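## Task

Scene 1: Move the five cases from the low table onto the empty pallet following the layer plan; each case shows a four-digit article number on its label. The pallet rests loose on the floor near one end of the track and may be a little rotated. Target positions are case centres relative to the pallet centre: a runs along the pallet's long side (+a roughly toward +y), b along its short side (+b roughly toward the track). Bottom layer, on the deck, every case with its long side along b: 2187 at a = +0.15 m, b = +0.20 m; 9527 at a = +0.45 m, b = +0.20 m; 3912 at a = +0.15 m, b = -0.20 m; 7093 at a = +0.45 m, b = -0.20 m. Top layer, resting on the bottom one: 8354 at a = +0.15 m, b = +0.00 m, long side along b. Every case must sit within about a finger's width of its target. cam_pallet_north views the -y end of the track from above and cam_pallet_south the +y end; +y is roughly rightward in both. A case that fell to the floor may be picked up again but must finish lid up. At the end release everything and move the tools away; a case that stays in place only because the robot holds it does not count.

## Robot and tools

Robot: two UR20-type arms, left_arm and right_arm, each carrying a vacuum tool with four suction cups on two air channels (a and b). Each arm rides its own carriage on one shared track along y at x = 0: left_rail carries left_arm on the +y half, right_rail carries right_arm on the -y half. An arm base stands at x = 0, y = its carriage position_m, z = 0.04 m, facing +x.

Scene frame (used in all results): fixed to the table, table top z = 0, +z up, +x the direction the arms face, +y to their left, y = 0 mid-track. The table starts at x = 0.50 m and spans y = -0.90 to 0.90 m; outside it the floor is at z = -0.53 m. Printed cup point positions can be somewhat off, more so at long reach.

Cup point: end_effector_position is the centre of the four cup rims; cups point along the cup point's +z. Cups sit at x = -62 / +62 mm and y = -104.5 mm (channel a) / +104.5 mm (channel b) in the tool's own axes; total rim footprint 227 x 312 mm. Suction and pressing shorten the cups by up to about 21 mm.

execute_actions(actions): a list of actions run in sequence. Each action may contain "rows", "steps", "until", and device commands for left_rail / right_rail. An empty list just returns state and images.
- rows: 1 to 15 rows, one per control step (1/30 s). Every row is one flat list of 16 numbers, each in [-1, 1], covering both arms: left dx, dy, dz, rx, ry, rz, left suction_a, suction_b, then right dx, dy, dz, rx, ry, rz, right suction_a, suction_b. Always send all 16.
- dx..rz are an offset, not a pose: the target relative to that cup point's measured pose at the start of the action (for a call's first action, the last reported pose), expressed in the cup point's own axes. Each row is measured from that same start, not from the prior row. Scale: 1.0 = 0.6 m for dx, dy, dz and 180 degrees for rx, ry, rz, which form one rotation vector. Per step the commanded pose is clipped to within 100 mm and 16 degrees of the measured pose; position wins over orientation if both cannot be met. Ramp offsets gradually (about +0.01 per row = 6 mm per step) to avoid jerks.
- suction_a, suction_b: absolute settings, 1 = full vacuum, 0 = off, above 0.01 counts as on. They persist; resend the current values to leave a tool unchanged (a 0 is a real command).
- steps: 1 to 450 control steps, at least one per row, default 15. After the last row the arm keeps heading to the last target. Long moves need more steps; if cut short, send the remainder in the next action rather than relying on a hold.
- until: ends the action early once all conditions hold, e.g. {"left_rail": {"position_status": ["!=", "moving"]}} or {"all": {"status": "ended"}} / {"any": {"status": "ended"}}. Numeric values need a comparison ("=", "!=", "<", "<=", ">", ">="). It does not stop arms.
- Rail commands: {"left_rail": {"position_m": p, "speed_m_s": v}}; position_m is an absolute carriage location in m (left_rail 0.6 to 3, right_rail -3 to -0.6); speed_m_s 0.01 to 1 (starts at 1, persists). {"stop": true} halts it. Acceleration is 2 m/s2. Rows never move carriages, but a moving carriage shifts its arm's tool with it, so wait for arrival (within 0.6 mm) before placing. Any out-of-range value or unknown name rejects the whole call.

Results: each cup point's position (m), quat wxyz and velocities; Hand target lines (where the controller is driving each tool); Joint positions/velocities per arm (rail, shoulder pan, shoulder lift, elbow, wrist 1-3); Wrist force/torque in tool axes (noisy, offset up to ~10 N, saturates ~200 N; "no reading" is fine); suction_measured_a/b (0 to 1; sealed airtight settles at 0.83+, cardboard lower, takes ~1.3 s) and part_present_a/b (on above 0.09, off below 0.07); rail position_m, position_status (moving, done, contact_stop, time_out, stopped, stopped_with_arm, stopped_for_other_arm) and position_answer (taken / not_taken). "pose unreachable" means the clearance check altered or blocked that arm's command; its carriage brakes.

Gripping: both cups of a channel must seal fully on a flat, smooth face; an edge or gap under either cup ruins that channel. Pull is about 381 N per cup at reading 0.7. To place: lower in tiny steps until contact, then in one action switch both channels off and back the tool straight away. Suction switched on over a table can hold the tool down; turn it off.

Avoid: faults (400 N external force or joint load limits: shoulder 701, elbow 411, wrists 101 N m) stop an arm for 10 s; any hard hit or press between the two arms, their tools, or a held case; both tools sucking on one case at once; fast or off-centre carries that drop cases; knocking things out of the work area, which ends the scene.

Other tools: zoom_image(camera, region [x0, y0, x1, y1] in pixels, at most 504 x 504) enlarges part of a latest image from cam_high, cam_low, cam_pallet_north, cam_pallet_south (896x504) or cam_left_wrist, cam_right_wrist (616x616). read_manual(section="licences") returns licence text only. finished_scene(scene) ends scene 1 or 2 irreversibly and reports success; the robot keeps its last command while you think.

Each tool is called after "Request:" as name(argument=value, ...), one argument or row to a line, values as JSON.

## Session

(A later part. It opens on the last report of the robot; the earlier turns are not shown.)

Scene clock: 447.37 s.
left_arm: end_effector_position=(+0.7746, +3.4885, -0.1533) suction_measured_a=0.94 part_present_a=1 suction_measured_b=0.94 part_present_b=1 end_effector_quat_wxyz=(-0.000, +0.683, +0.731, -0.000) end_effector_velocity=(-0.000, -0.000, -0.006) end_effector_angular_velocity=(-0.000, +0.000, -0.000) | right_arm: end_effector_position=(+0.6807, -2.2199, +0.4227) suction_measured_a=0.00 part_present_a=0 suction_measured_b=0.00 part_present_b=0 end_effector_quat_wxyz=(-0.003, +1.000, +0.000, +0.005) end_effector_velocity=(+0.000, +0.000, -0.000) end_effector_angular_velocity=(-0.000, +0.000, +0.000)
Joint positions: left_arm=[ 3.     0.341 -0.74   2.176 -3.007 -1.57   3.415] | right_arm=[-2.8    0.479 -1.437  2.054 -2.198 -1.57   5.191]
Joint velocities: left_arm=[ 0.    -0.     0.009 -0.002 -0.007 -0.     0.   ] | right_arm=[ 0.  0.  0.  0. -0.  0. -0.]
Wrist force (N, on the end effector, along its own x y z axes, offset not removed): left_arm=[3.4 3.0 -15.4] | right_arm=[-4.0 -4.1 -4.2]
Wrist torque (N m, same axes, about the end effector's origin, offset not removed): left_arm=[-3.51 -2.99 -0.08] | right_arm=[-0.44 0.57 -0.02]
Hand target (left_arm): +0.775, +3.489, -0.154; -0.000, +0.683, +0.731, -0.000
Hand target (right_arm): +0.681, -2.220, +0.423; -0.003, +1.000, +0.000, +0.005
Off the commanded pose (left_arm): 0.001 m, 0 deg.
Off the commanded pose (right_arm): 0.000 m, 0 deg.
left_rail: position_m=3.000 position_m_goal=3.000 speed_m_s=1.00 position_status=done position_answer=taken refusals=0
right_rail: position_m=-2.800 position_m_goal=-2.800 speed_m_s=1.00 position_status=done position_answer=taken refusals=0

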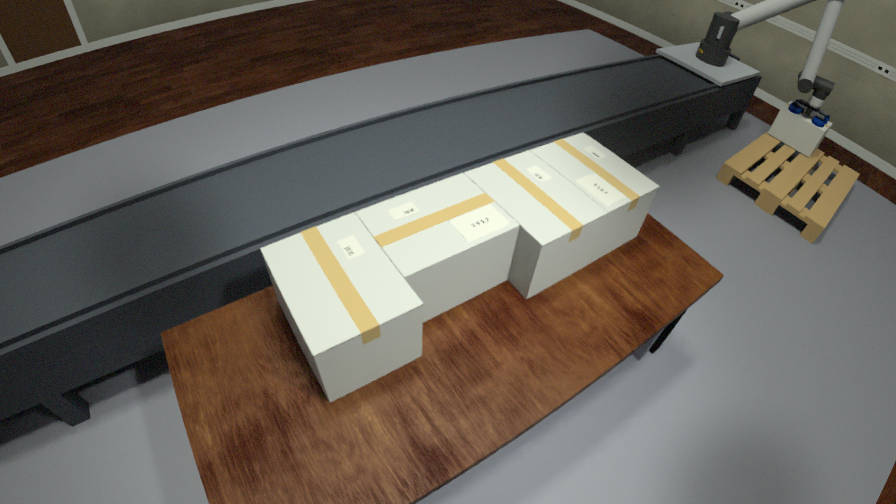

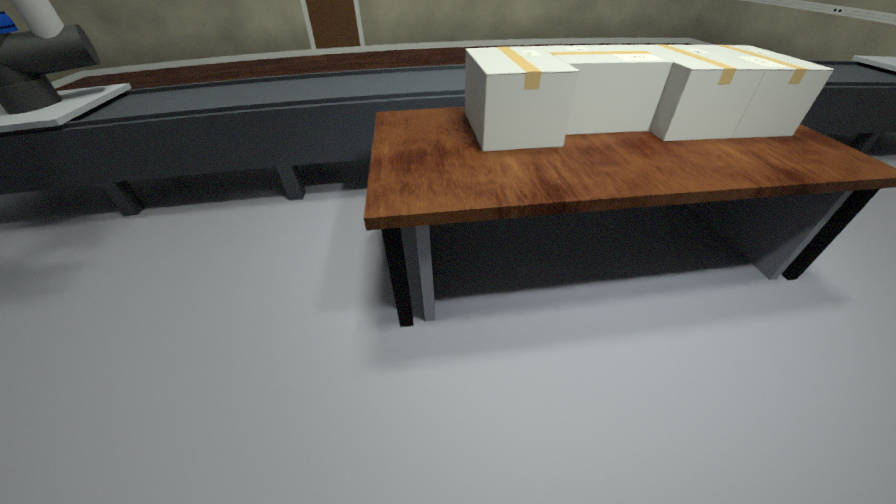

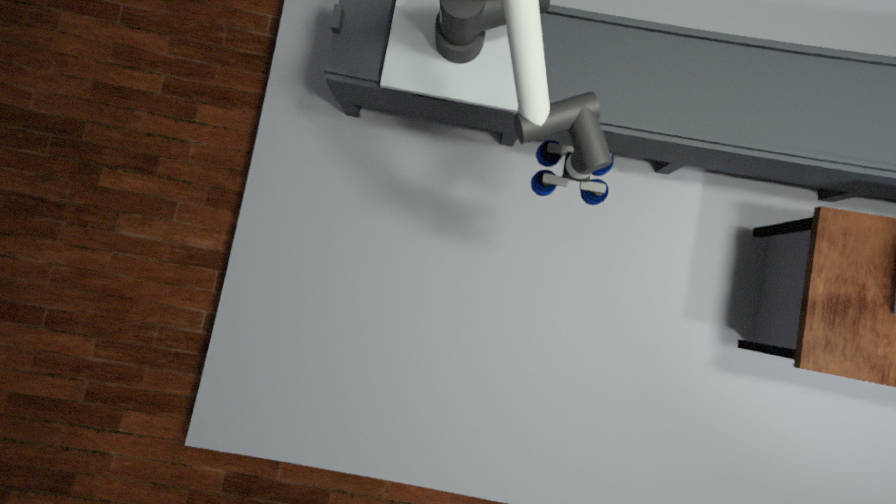

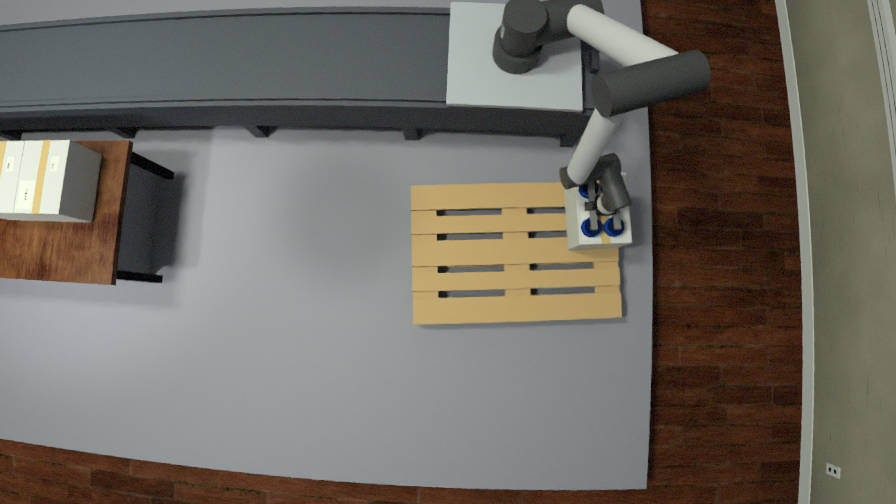

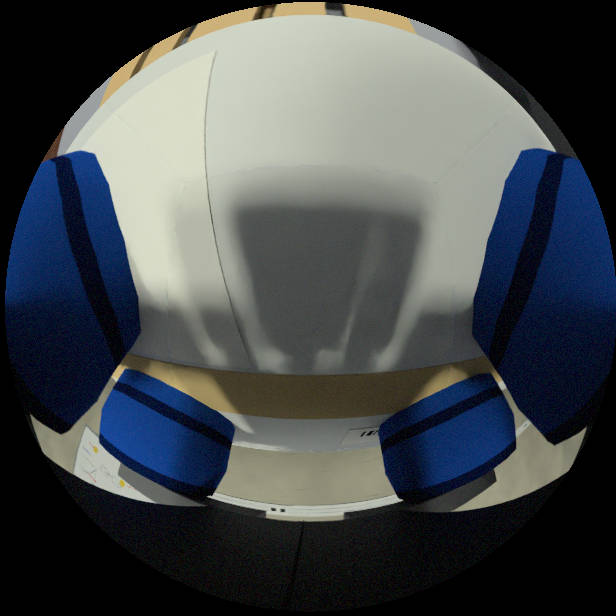

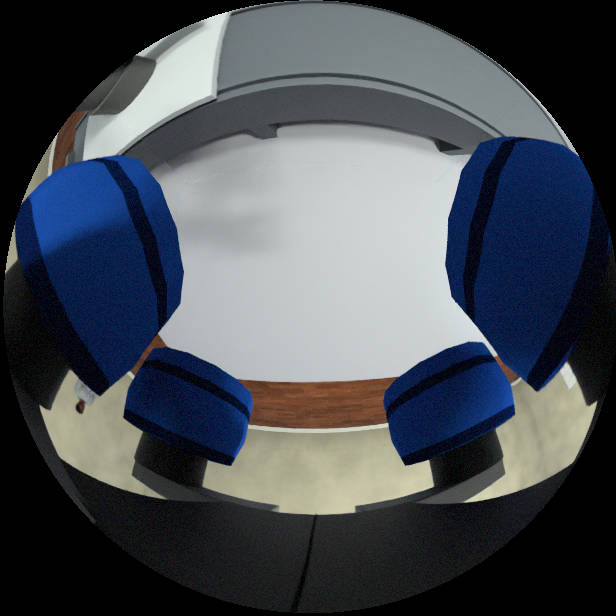

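Request:
execute_actions(
  actions=[
    {"rows": [[0,0,0.003,0,0,0,1,1,0,0,0,0,0,0,0,0],[0,0,0.006,0,0,0,1,1,0,0,0,0,0,0,0,0],[0,0,0.008,0,0,0,1,1,0,0,0,0,0,0,0,0]], "steps": 9},
  ],
)

Scene clock: 451.07 s.
left_arm: end_effector_position=(+0.7745, +3.4885, -0.1574) suction_measured_a=0.94 part_present_a=1 suction_measured_b=0.94 part_present_b=1 end_effector_quat_wxyz=(-0.000, +0.683, +0.731, -0.000) end_effector_velocity=(-0.000, -0.000, -0.007) end_effector_angular_velocity=(-0.000, +0.000, +0.000) | right_arm: end_effector_position=(+0.6807, -2.2199, +0.4227) suction_measured_a=0.00 part_present_a=0 suction_measured_b=0.00 part_present_b=0 end_effector_quat_wxyz=(-0.003, +1.000, +0.000, +0.005) end_effector_velocity=(+0.000, +0.000, -0.000) end_effector_angular_velocity=(-0.000, +0.000, +0.000)
Joint positions: left_arm=[ 3.     0.341 -0.734  2.175 -3.011 -1.57   3.415] | right_arm=[-2.8    0.479 -1.437  2.054 -2.198 -1.57   5.191]
Joint velocities: left_arm=[ 0.     0.     0.01  -0.002 -0.008  0.    -0.   ] | right_arm=[ 0. -0.  0. -0.  0.  0. -0.]
Wrist force (N, on the end effector, along its own x y z axes, offset not removed): left_arm=[2.6 -4.0 -15.8] | right_arm=[-0.1 -3.0 1.1]
Wrist torque (N m, same axes, about the end effector's origin, offset not removed): left_arm=[-4.48 -2.72 -0.15] | right_arm=[-0.26 -0.12 -0.13]
Hand target (left_arm): +0.775, +3.489, -0.158; -0.000, +0.683, +0.731, -0.000
Hand target (right_arm): +0.681, -2.220, +0.423; -0.003, +1.000, +0.000, +0.005
Off the commanded pose (left_arm): 0.001 m, 0 deg.
Off the commanded pose (right_arm): 0.000 m, 0 deg.
left_rail: position_m=3.000 position_m_goal=3.000 speed_m_s=1.00 position_status=done position_answer=taken refusals=0
right_rail: position_m=-2.800 position_m_goal=-2.800 speed_m_s=1.00 position_status=done position_answer=taken refusals=0

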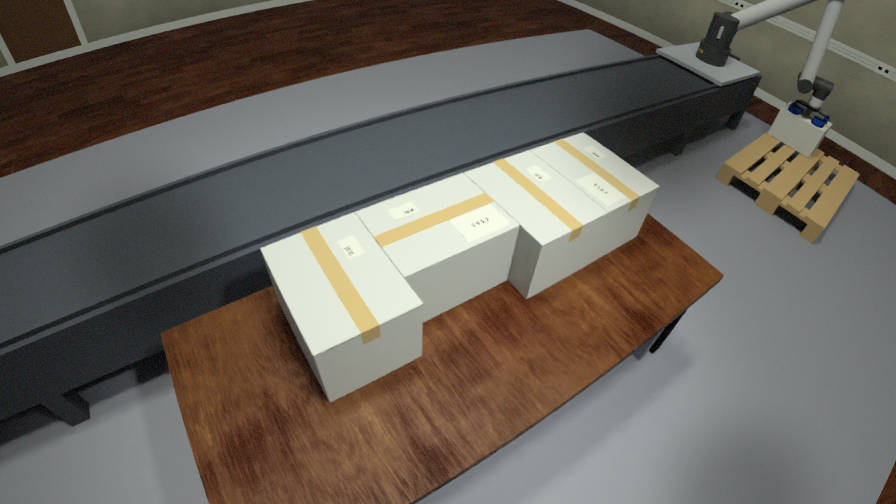

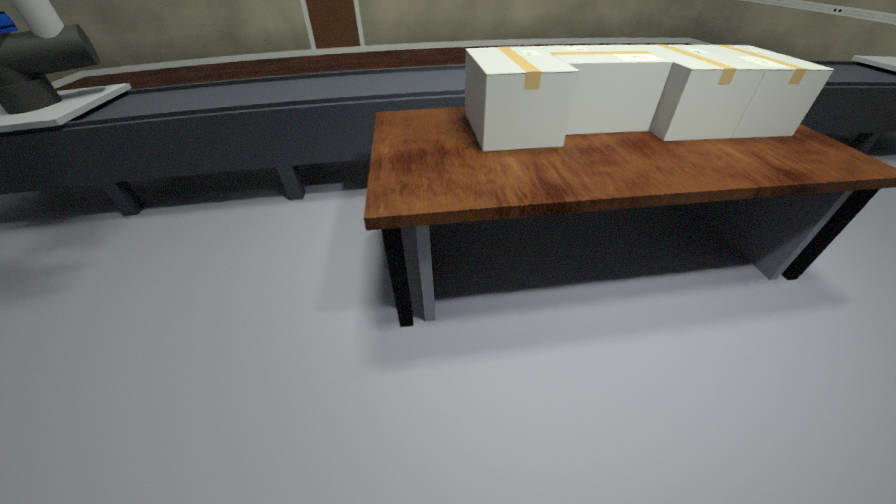

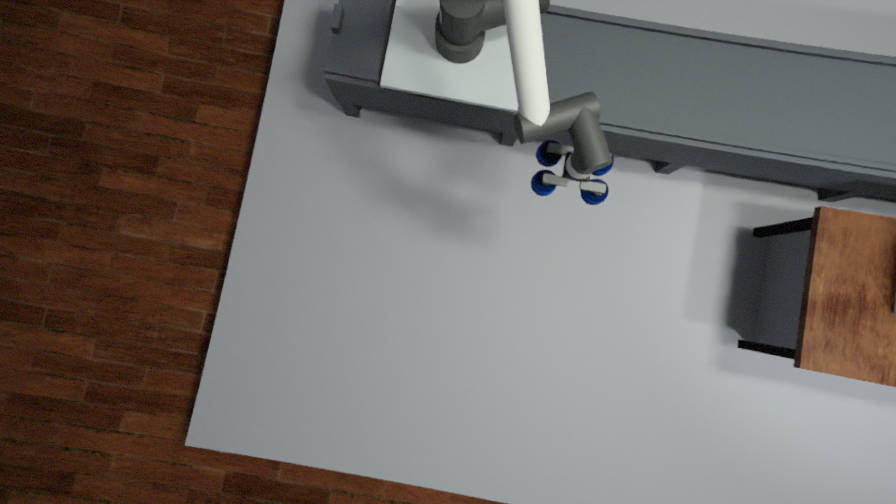

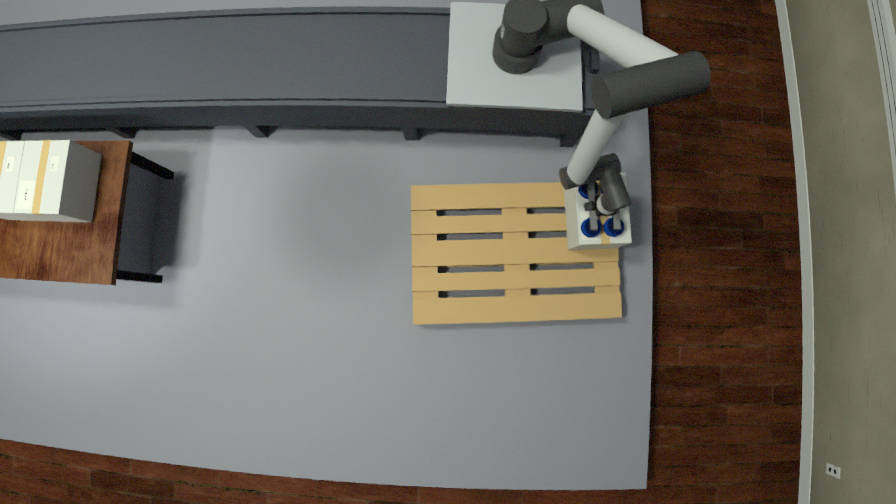

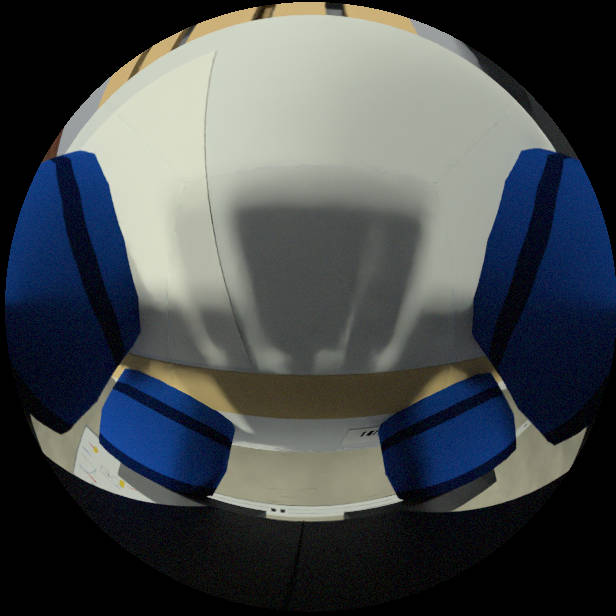

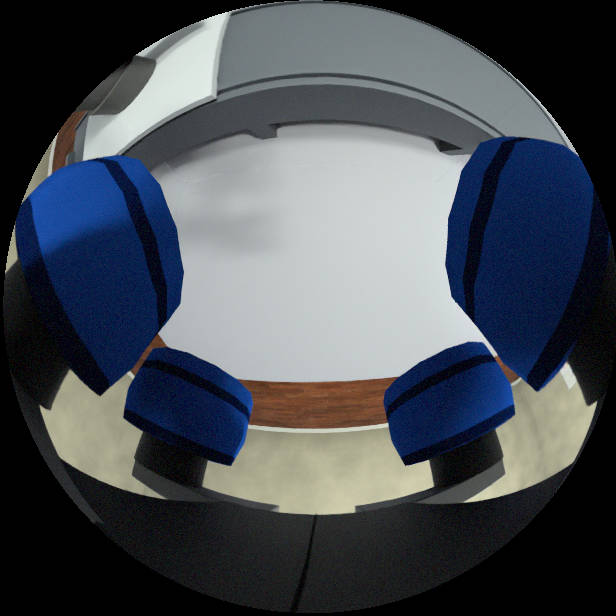

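Request:
execute_actions(
  actions=[
    {"rows": [[0,0,0.003,0,0,0,1,1,0,0,0,0,0,0,0,0],[0,0,0.006,0,0,0,1,1,0,0,0,0,0,0,0,0],[0,0,0.009,0,0,0,1,1,0,0,0,0,0,0,0,0]], "steps": 10},
  ],
)

Request:
zoom_image(
  camera="cam_high",
  region=[750, 90, 850, 170],
)

Scene clock: 463.07 s.
left_arm: end_effector_position=(+0.7752, +3.4887, -0.1588) suction_measured_a=0.94 part_present_a=1 suction_measured_b=0.94 part_present_b=1 end_effector_quat_wxyz=(+0.000, +0.683, +0.731, +0.001) end_effector_velocity=(+0.000, -0.000, +0.000) end_effector_angular_velocity=(-0.000, -0.000, -0.000) | right_arm: end_effector_position=(+0.6807, -2.2199, +0.4227) suction_measured_a=0.00 part_present_a=0 suction_measured_b=0.00 part_present_b=0 end_effector_quat_wxyz=(-0.003, +1.000, +0.000, +0.005) end_effector_velocity=(+0.000, -0.000, -0.000) end_effector_angular_velocity=(-0.000, +0.000, -0.000)
Joint positions: left_arm=[ 3.     0.341 -0.731  2.174 -3.016 -1.57   3.415] | right_arm=[-2.8    0.479 -1.437  2.054 -2.198 -1.57   5.191]
Joint velocities: left_arm=[ 0. -0. -0.  0. -0. -0.  0.] | right_arm=[ 0. -0.  0. -0.  0. -0.  0.]
Wrist force (N, on the end effector, along its own x y z axes, offset not removed): left_arm=[-0.9 -6.7 -46.5] | right_arm=[-1.5 -2.0 -2.2]
Wrist torque (N m, same axes, about the end effector's origin, offset not removed): left_arm=[2.65 -4.84 0.56] | right_arm=[-0.28 0.18 -0.09]
Hand target (left_arm): +0.775, +3.489, -0.159; +0.000, +0.683, +0.731, +0.001
Hand target (right_arm): +0.681, -2.220, +0.423; -0.003, +1.000, +0.000, +0.005
Off the commanded pose (left_arm): 0.004 m, 0 deg.
Off the commanded pose (right_arm): 0.000 m, 0 deg.
FORCE FAULT: contact force on the left arm reached its limit, and that arm stopped for 10 seconds. The contact can be on any part of that arm, not only on its tool. That arm's remaining commands of this call were not run. That arm holds still and accepts commands again. Move the arm away from the contact; if what it grips holds it there, let go first. Pushing or pulling that hard again can fault the arm again.
left_rail: position_m=3.000 position_m_goal=3.000 speed_m_s=1.00 position_status=done position_answer=taken refusals=0
right_rail: position_m=-2.800 position_m_goal=-2.800 speed_m_s=1.00 position_status=done position_answer=taken refusals=0

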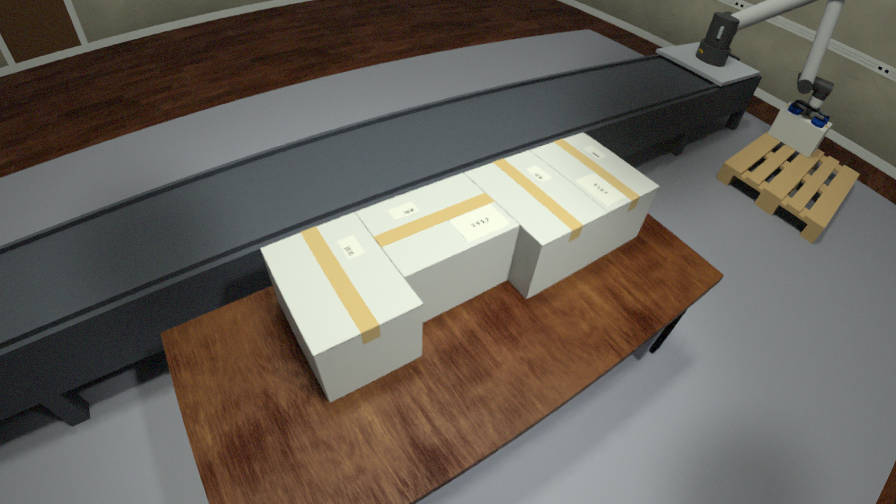

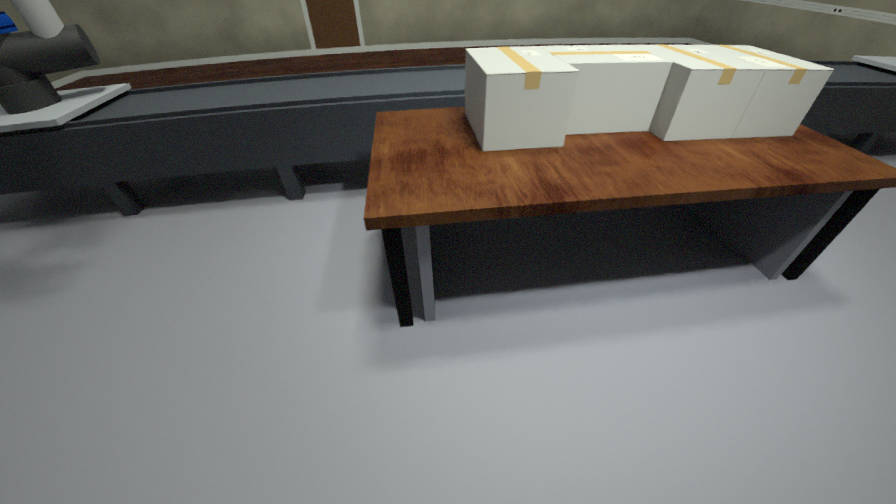

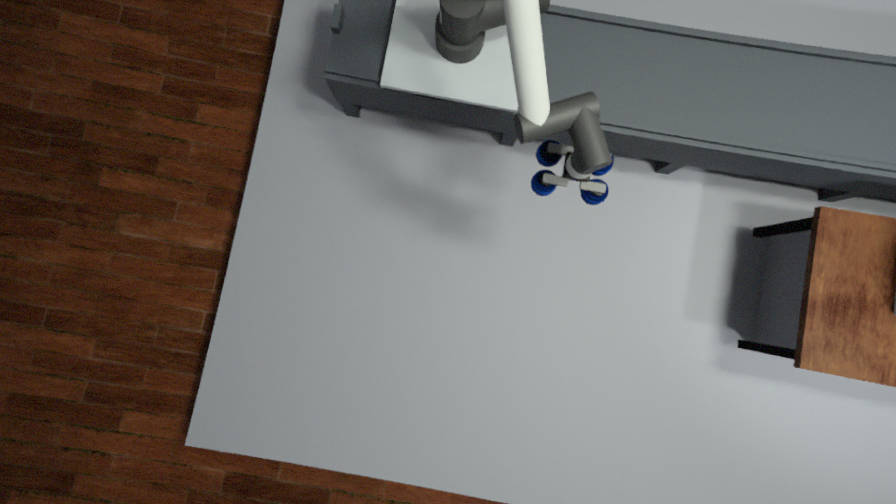

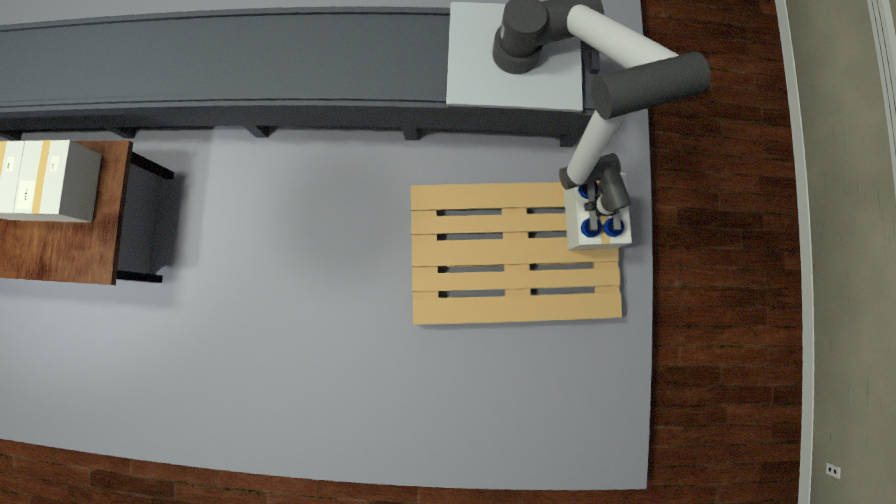

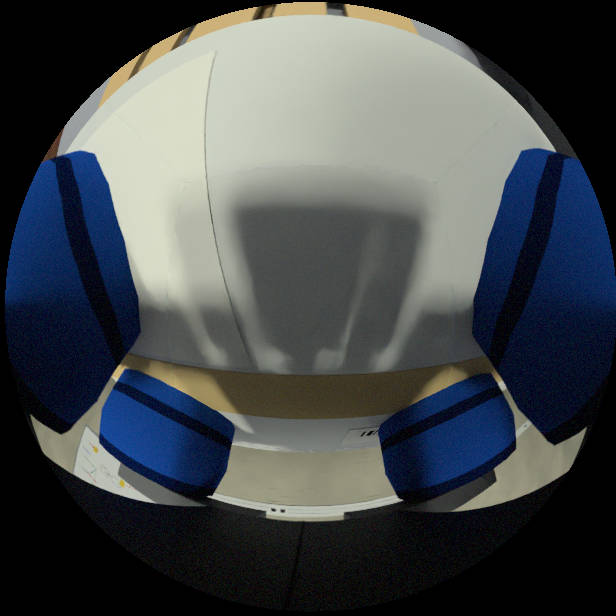

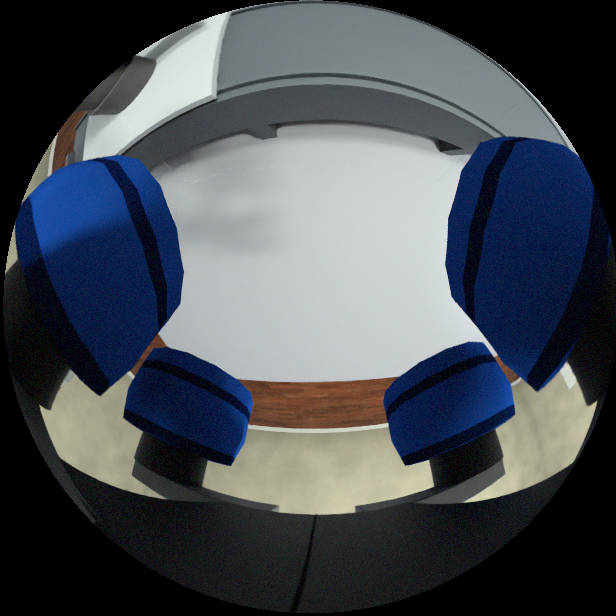

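Region (750, 90, 850, 170) of cam_high's 896x504 image, scaled by 5.040, with more detail than that image has; it fills the top 403 rows of this view, and the rest is white.

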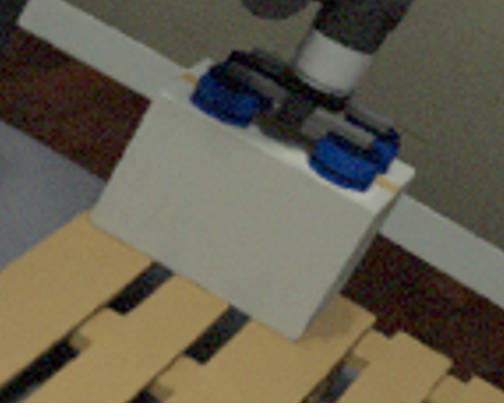

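Request:
execute_actions(
  actions=[
    {"rows": [[0,0,-0.01,0,0,0,0,0,0,0,0,0,0,0,0,0],[0,0,-0.02,0,0,0,0,0,0,0,0,0,0,0,0,0],[0,0,-0.03,0,0,0,0,0,0,0,0,0,0,0,0,0],[0,0,-0.04,0,0,0,0,0,0,0,0,0,0,0,0,0],[0,0,-0.055,0,0,0,0,0,0,0,0,0,0,0,0,0],[0,0,-0.07,0,0,0,0,0,0,0,0,0,0,0,0,0],[0,0,-0.09,0,0,0,0,0,0,0,0,0,0,0,0,0],[0,0,-0.11,0,0,0,0,0,0,0,0,0,0,0,0,0],[0,0,-0.135,0,0,0,0,0,0,0,0,0,0,0,0,0],[0,0,-0.16,0,0,0,0,0,0,0,0,0,0,0,0,0],[0,0,-0.19,0,0,0,0,0,0,0,0,0,0,0,0,0],[0,0,-0.22,0,0,0,0,0,0,0,0,0,0,0,0,0],[0,0,-0.26,0,0,0,0,0,0,0,0,0,0,0,0,0],[0,0,-0.30,0,0,0,0,0,0,0,0,0,0,0,0,0],[0,0,-0.35,0,0,0,0,0,0,0,0,0,0,0,0,0]], "steps": 24},
  ],
)

Scene clock: 468.80 s.
left_arm: end_effector_position=(+0.7748, +3.4890, +0.0363) suction_measured_a=0.00 part_present_a=0 suction_measured_b=0.00 part_present_b=0 end_effector_quat_wxyz=(+0.001, +0.683, +0.731, +0.002) end_effector_velocity=(-0.001, -0.003, +0.122) end_effector_angular_velocity=(-0.006, +0.016, +0.001) | right_arm: end_effector_position=(+0.6807, -2.2199, +0.4227) suction_measured_a=0.00 part_present_a=0 suction_measured_b=0.00 part_present_b=0 end_effector_quat_wxyz=(-0.003, +1.000, +0.000, +0.005) end_effector_velocity=(+0.000, +0.000, -0.000) end_effector_angular_velocity=(-0.000, +0.000, +0.000)
Joint positions: left_arm=[ 3.     0.342 -1.     2.195 -2.771 -1.57   3.415] | right_arm=[-2.8    0.479 -1.437  2.054 -2.198 -1.57   5.191]
Joint velocities: left_arm=[ 0.    -0.003 -0.165 -0.016  0.198  0.    -0.004] | right_arm=[ 0.  0.  0. -0.  0. -0.  0.]
Wrist force (N, on the end effector, along its own x y z axes, offset not removed): left_arm=[6.2 -1.2 1.0] | right_arm=[-1.1 -3.7 0.1]
Wrist torque (N m, same axes, about the end effector's origin, offset not removed): left_arm=[-0.65 -0.79 -0.05] | right_arm=[-0.40 0.08 0.00]
Hand target (left_arm): +0.775, +3.489, +0.051; +0.000, +0.683, +0.731, +0.001
Hand target (right_arm): +0.681, -2.220, +0.423; -0.003, +1.000, +0.000, +0.005
Off the commanded pose (left_arm): 0.015 m, 0 deg.
Off the commanded pose (right_arm): 0.000 m, 0 deg.
left_rail: position_m=3.000 position_m_goal=3.000 speed_m_s=1.00 position_status=done position_answer=taken refusals=0
right_rail: position_m=-2.800 position_m_goal=-2.800 speed_m_s=1.00 position_status=done position_answer=taken refusals=0

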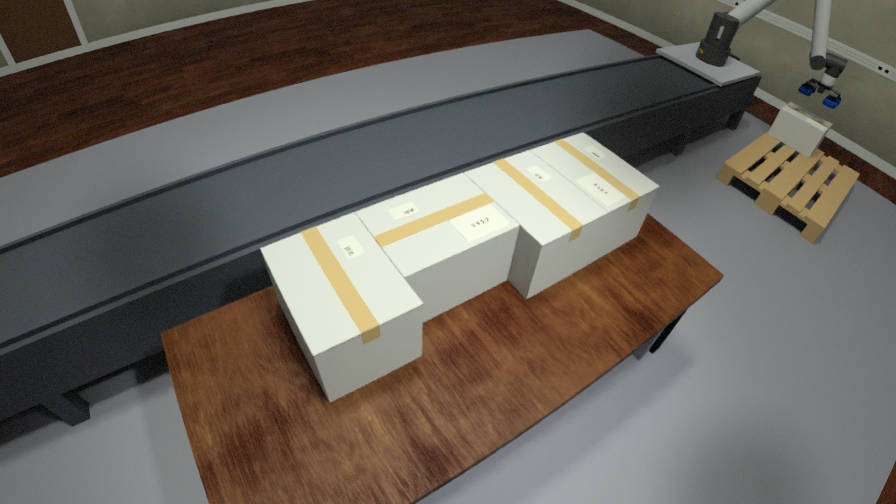

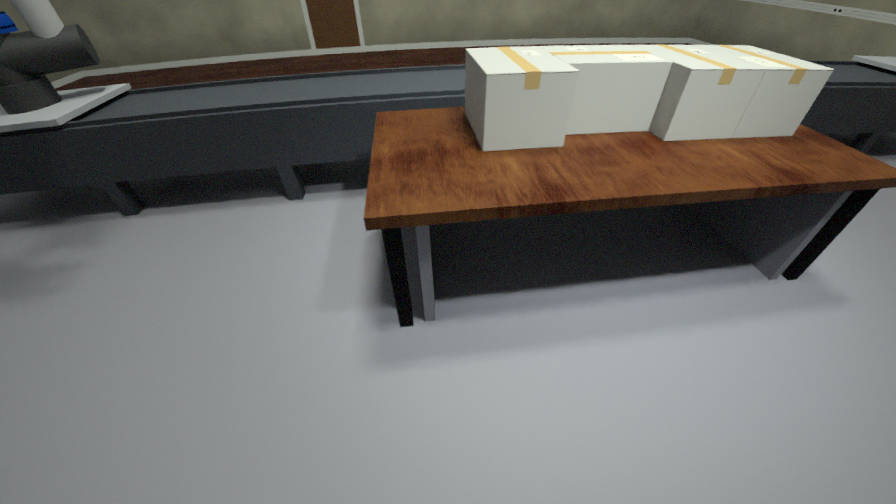

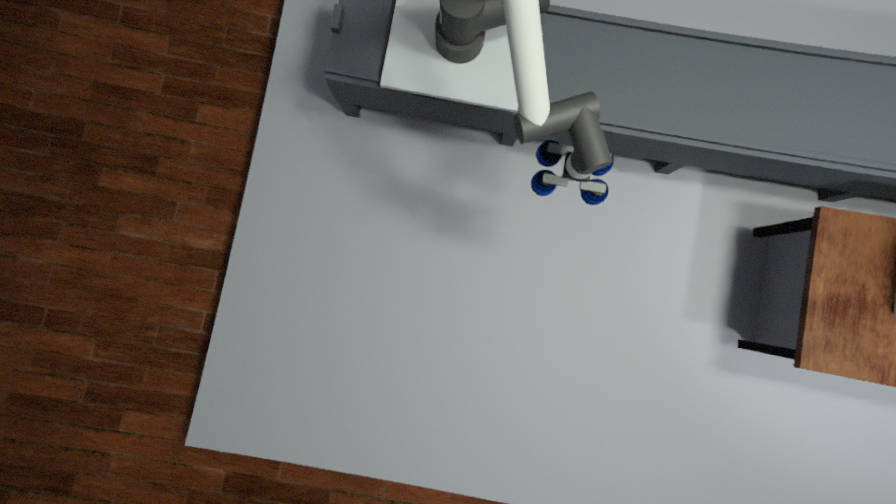

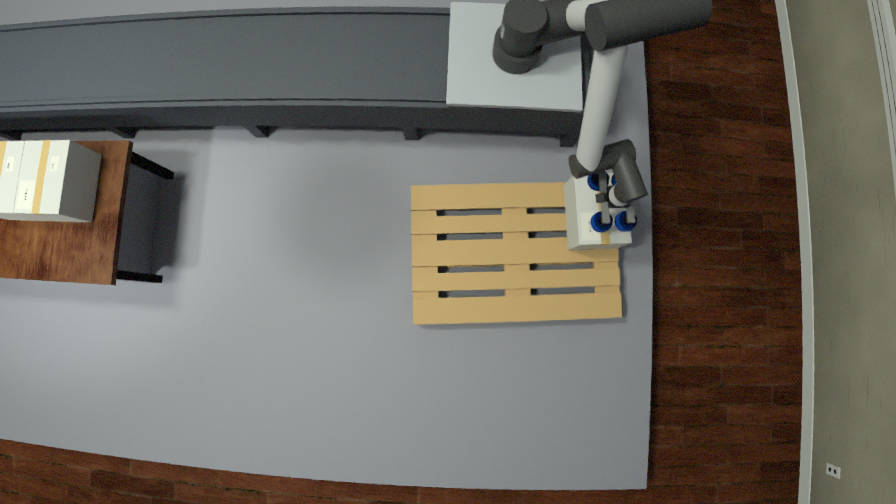

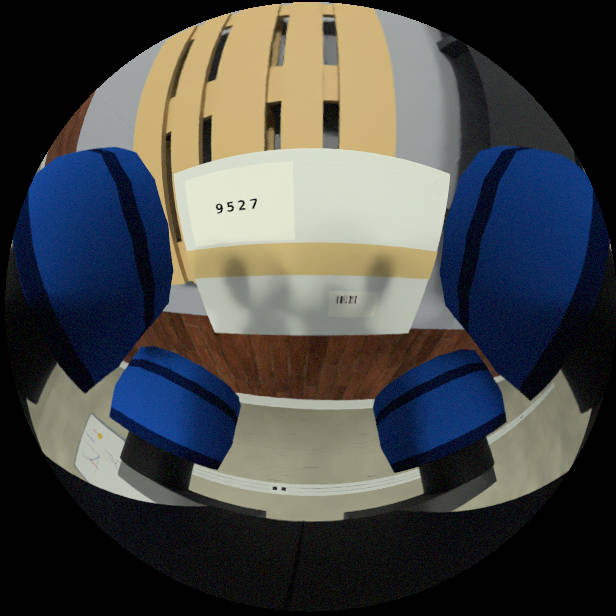

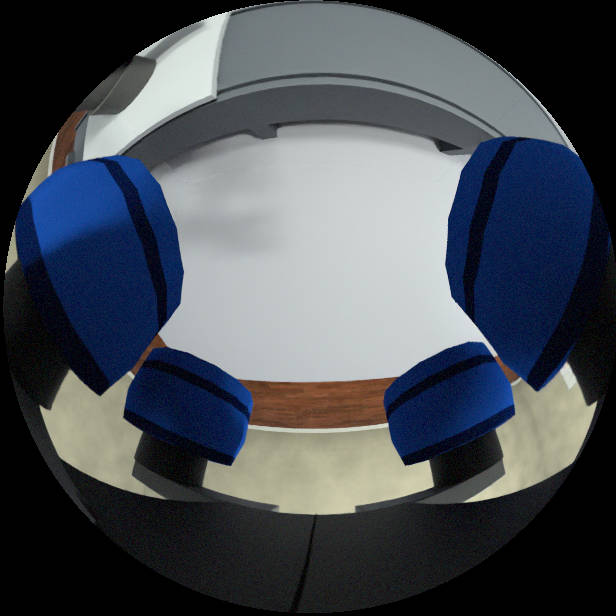

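Request:
execute_actions(
  actions=[
    {"left_rail": {"position_m": 0.6}, "rows": [[-0.03,-0.002,-0.03,0,0,0.002,0,0,0,0,0,0,0,0,0,0],[-0.08,-0.005,-0.07,0,0,0.005,0,0,0,0,0,0,0,0,0,0],[-0.15,-0.01,-0.13,0,0,0.01,0,0,0,0,0,0,0,0,0,0],[-0.25,-0.015,-0.2,0,0,0.015,0,0,0,0,0,0,0,0,0,0],[-0.766,-0.044,-0.506,0,0,0.021,0,0,0,0,0,0,0,0,0,0]], "steps": 32},
  ],
)

Request:
zoom_image(
  camera="cam_pallet_south",
  region=[540, 160, 660, 270],
)

Scene clock: 478.53 s.
left_arm: end_effector_position=(+0.7779, +2.3519, +0.2759) suction_measured_a=0.00 part_present_a=0 suction_measured_b=0.00 part_present_b=0 end_effector_quat_wxyz=(+0.004, +0.708, +0.706, +0.003) end_effector_velocity=(+0.005, -1.372, +0.246) end_effector_angular_velocity=(-0.003, -0.011, -0.006) | right_arm: end_effector_position=(+0.6807, -2.2199, +0.4227) suction_measured_a=0.00 part_present_a=0 suction_measured_b=0.00 part_present_b=0 end_effector_quat_wxyz=(-0.003, +1.000, +0.000, +0.005) end_effector_velocity=(+0.000, +0.000, -0.000) end_effector_angular_velocity=(-0.000, +0.000, +0.000)
Joint positions: left_arm=[ 2.229 -0.101 -1.409  2.296 -2.468 -1.571  3.043] | right_arm=[-2.8    0.479 -1.437  2.054 -2.198 -1.57   5.191]
Joint velocities: left_arm=[-1.    -0.486 -0.35  -0.075  0.414  0.003 -0.48 ] | right_arm=[ 0. -0.  0. -0.  0.  0. -0.]
Wrist force (N, on the end effector, along its own x y z axes, offset not removed): left_arm=[1.1 2.7 5.3] | right_arm=[-3.8 -1.7 -0.4]
Wrist torque (N m, same axes, about the end effector's origin, offset not removed): left_arm=[-0.28 0.01 -0.02] | right_arm=[-0.16 0.52 0.09]
Hand target (left_arm): +0.776, +2.226, +0.318; +0.004, +0.708, +0.706, +0.003
Hand target (right_arm): +0.681, -2.220, +0.423; -0.003, +1.000, +0.000, +0.005
Off the commanded pose (left_arm): 0.114 m, 0 deg; position clipped at the last step of the last action.
Off the commanded pose (right_arm): 0.000 m, 0 deg.
left_rail: position_m=2.229 position_m_goal=0.600 speed_m_s=1.00 position_status=moving position_answer=taken refusals=0
right_rail: position_m=-2.800 position_m_goal=-2.800 speed_m_s=1.00 position_status=done position_answer=taken refusals=0

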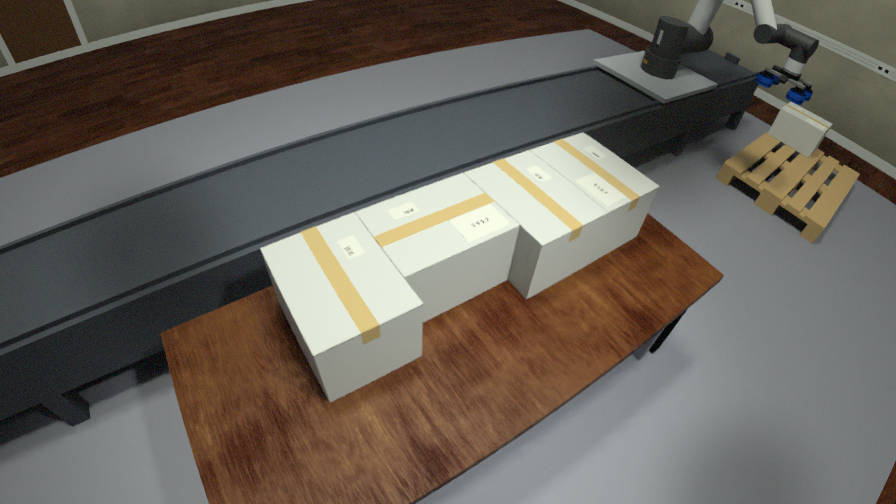

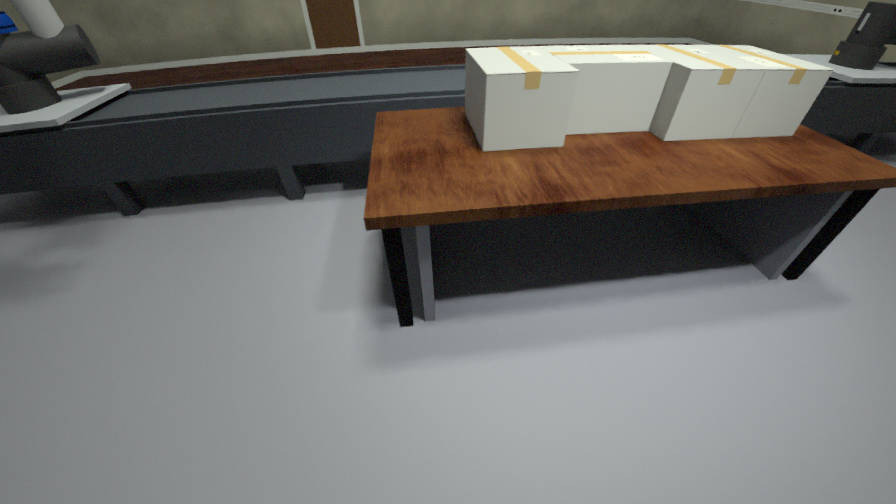

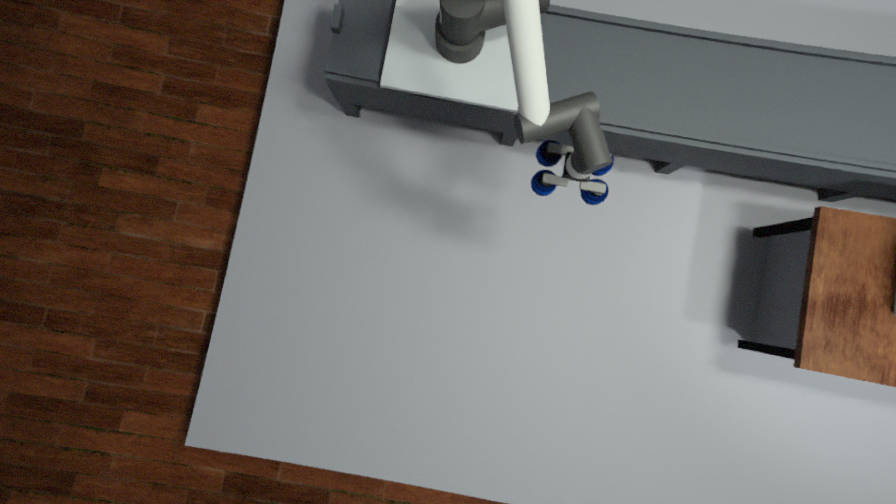

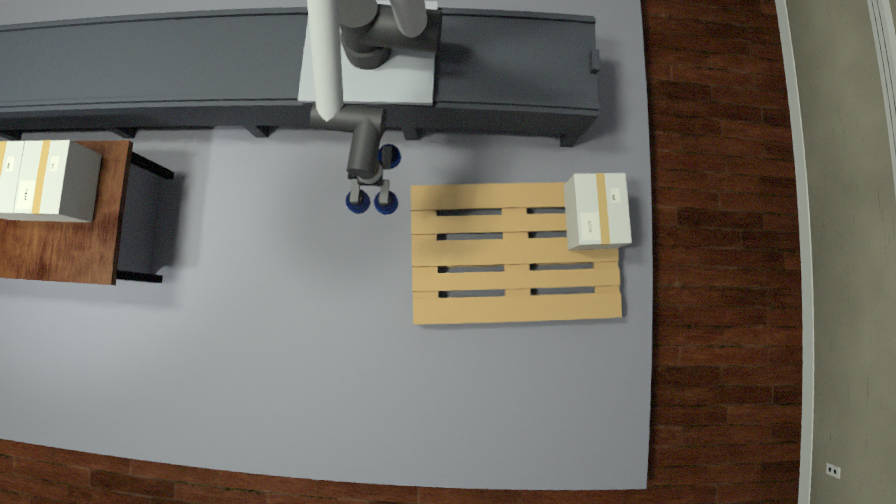

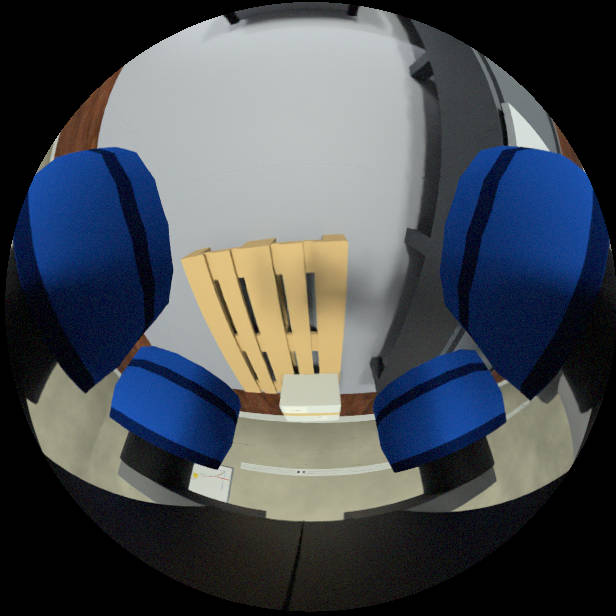

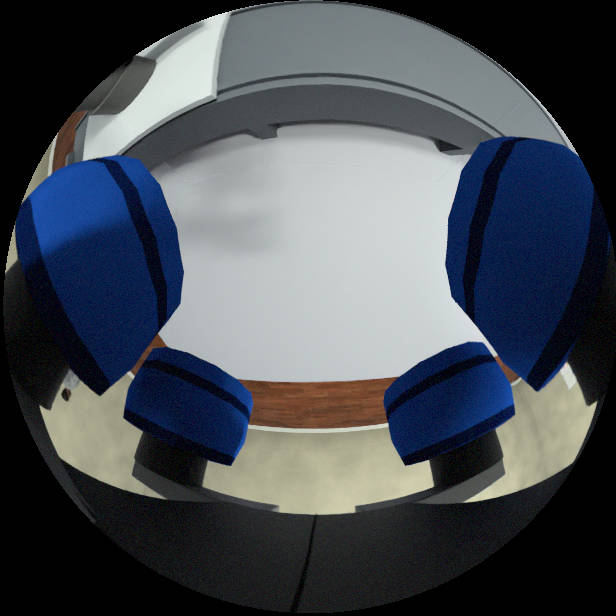

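Region (540, 160, 660, 270) of cam_pallet_south's 896x504 image, scaled by 4.200, with more detail than that image has; it fills the top 462 rows of this view, and the rest is white.

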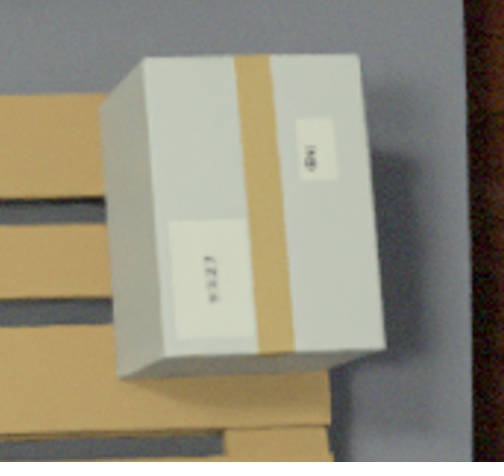

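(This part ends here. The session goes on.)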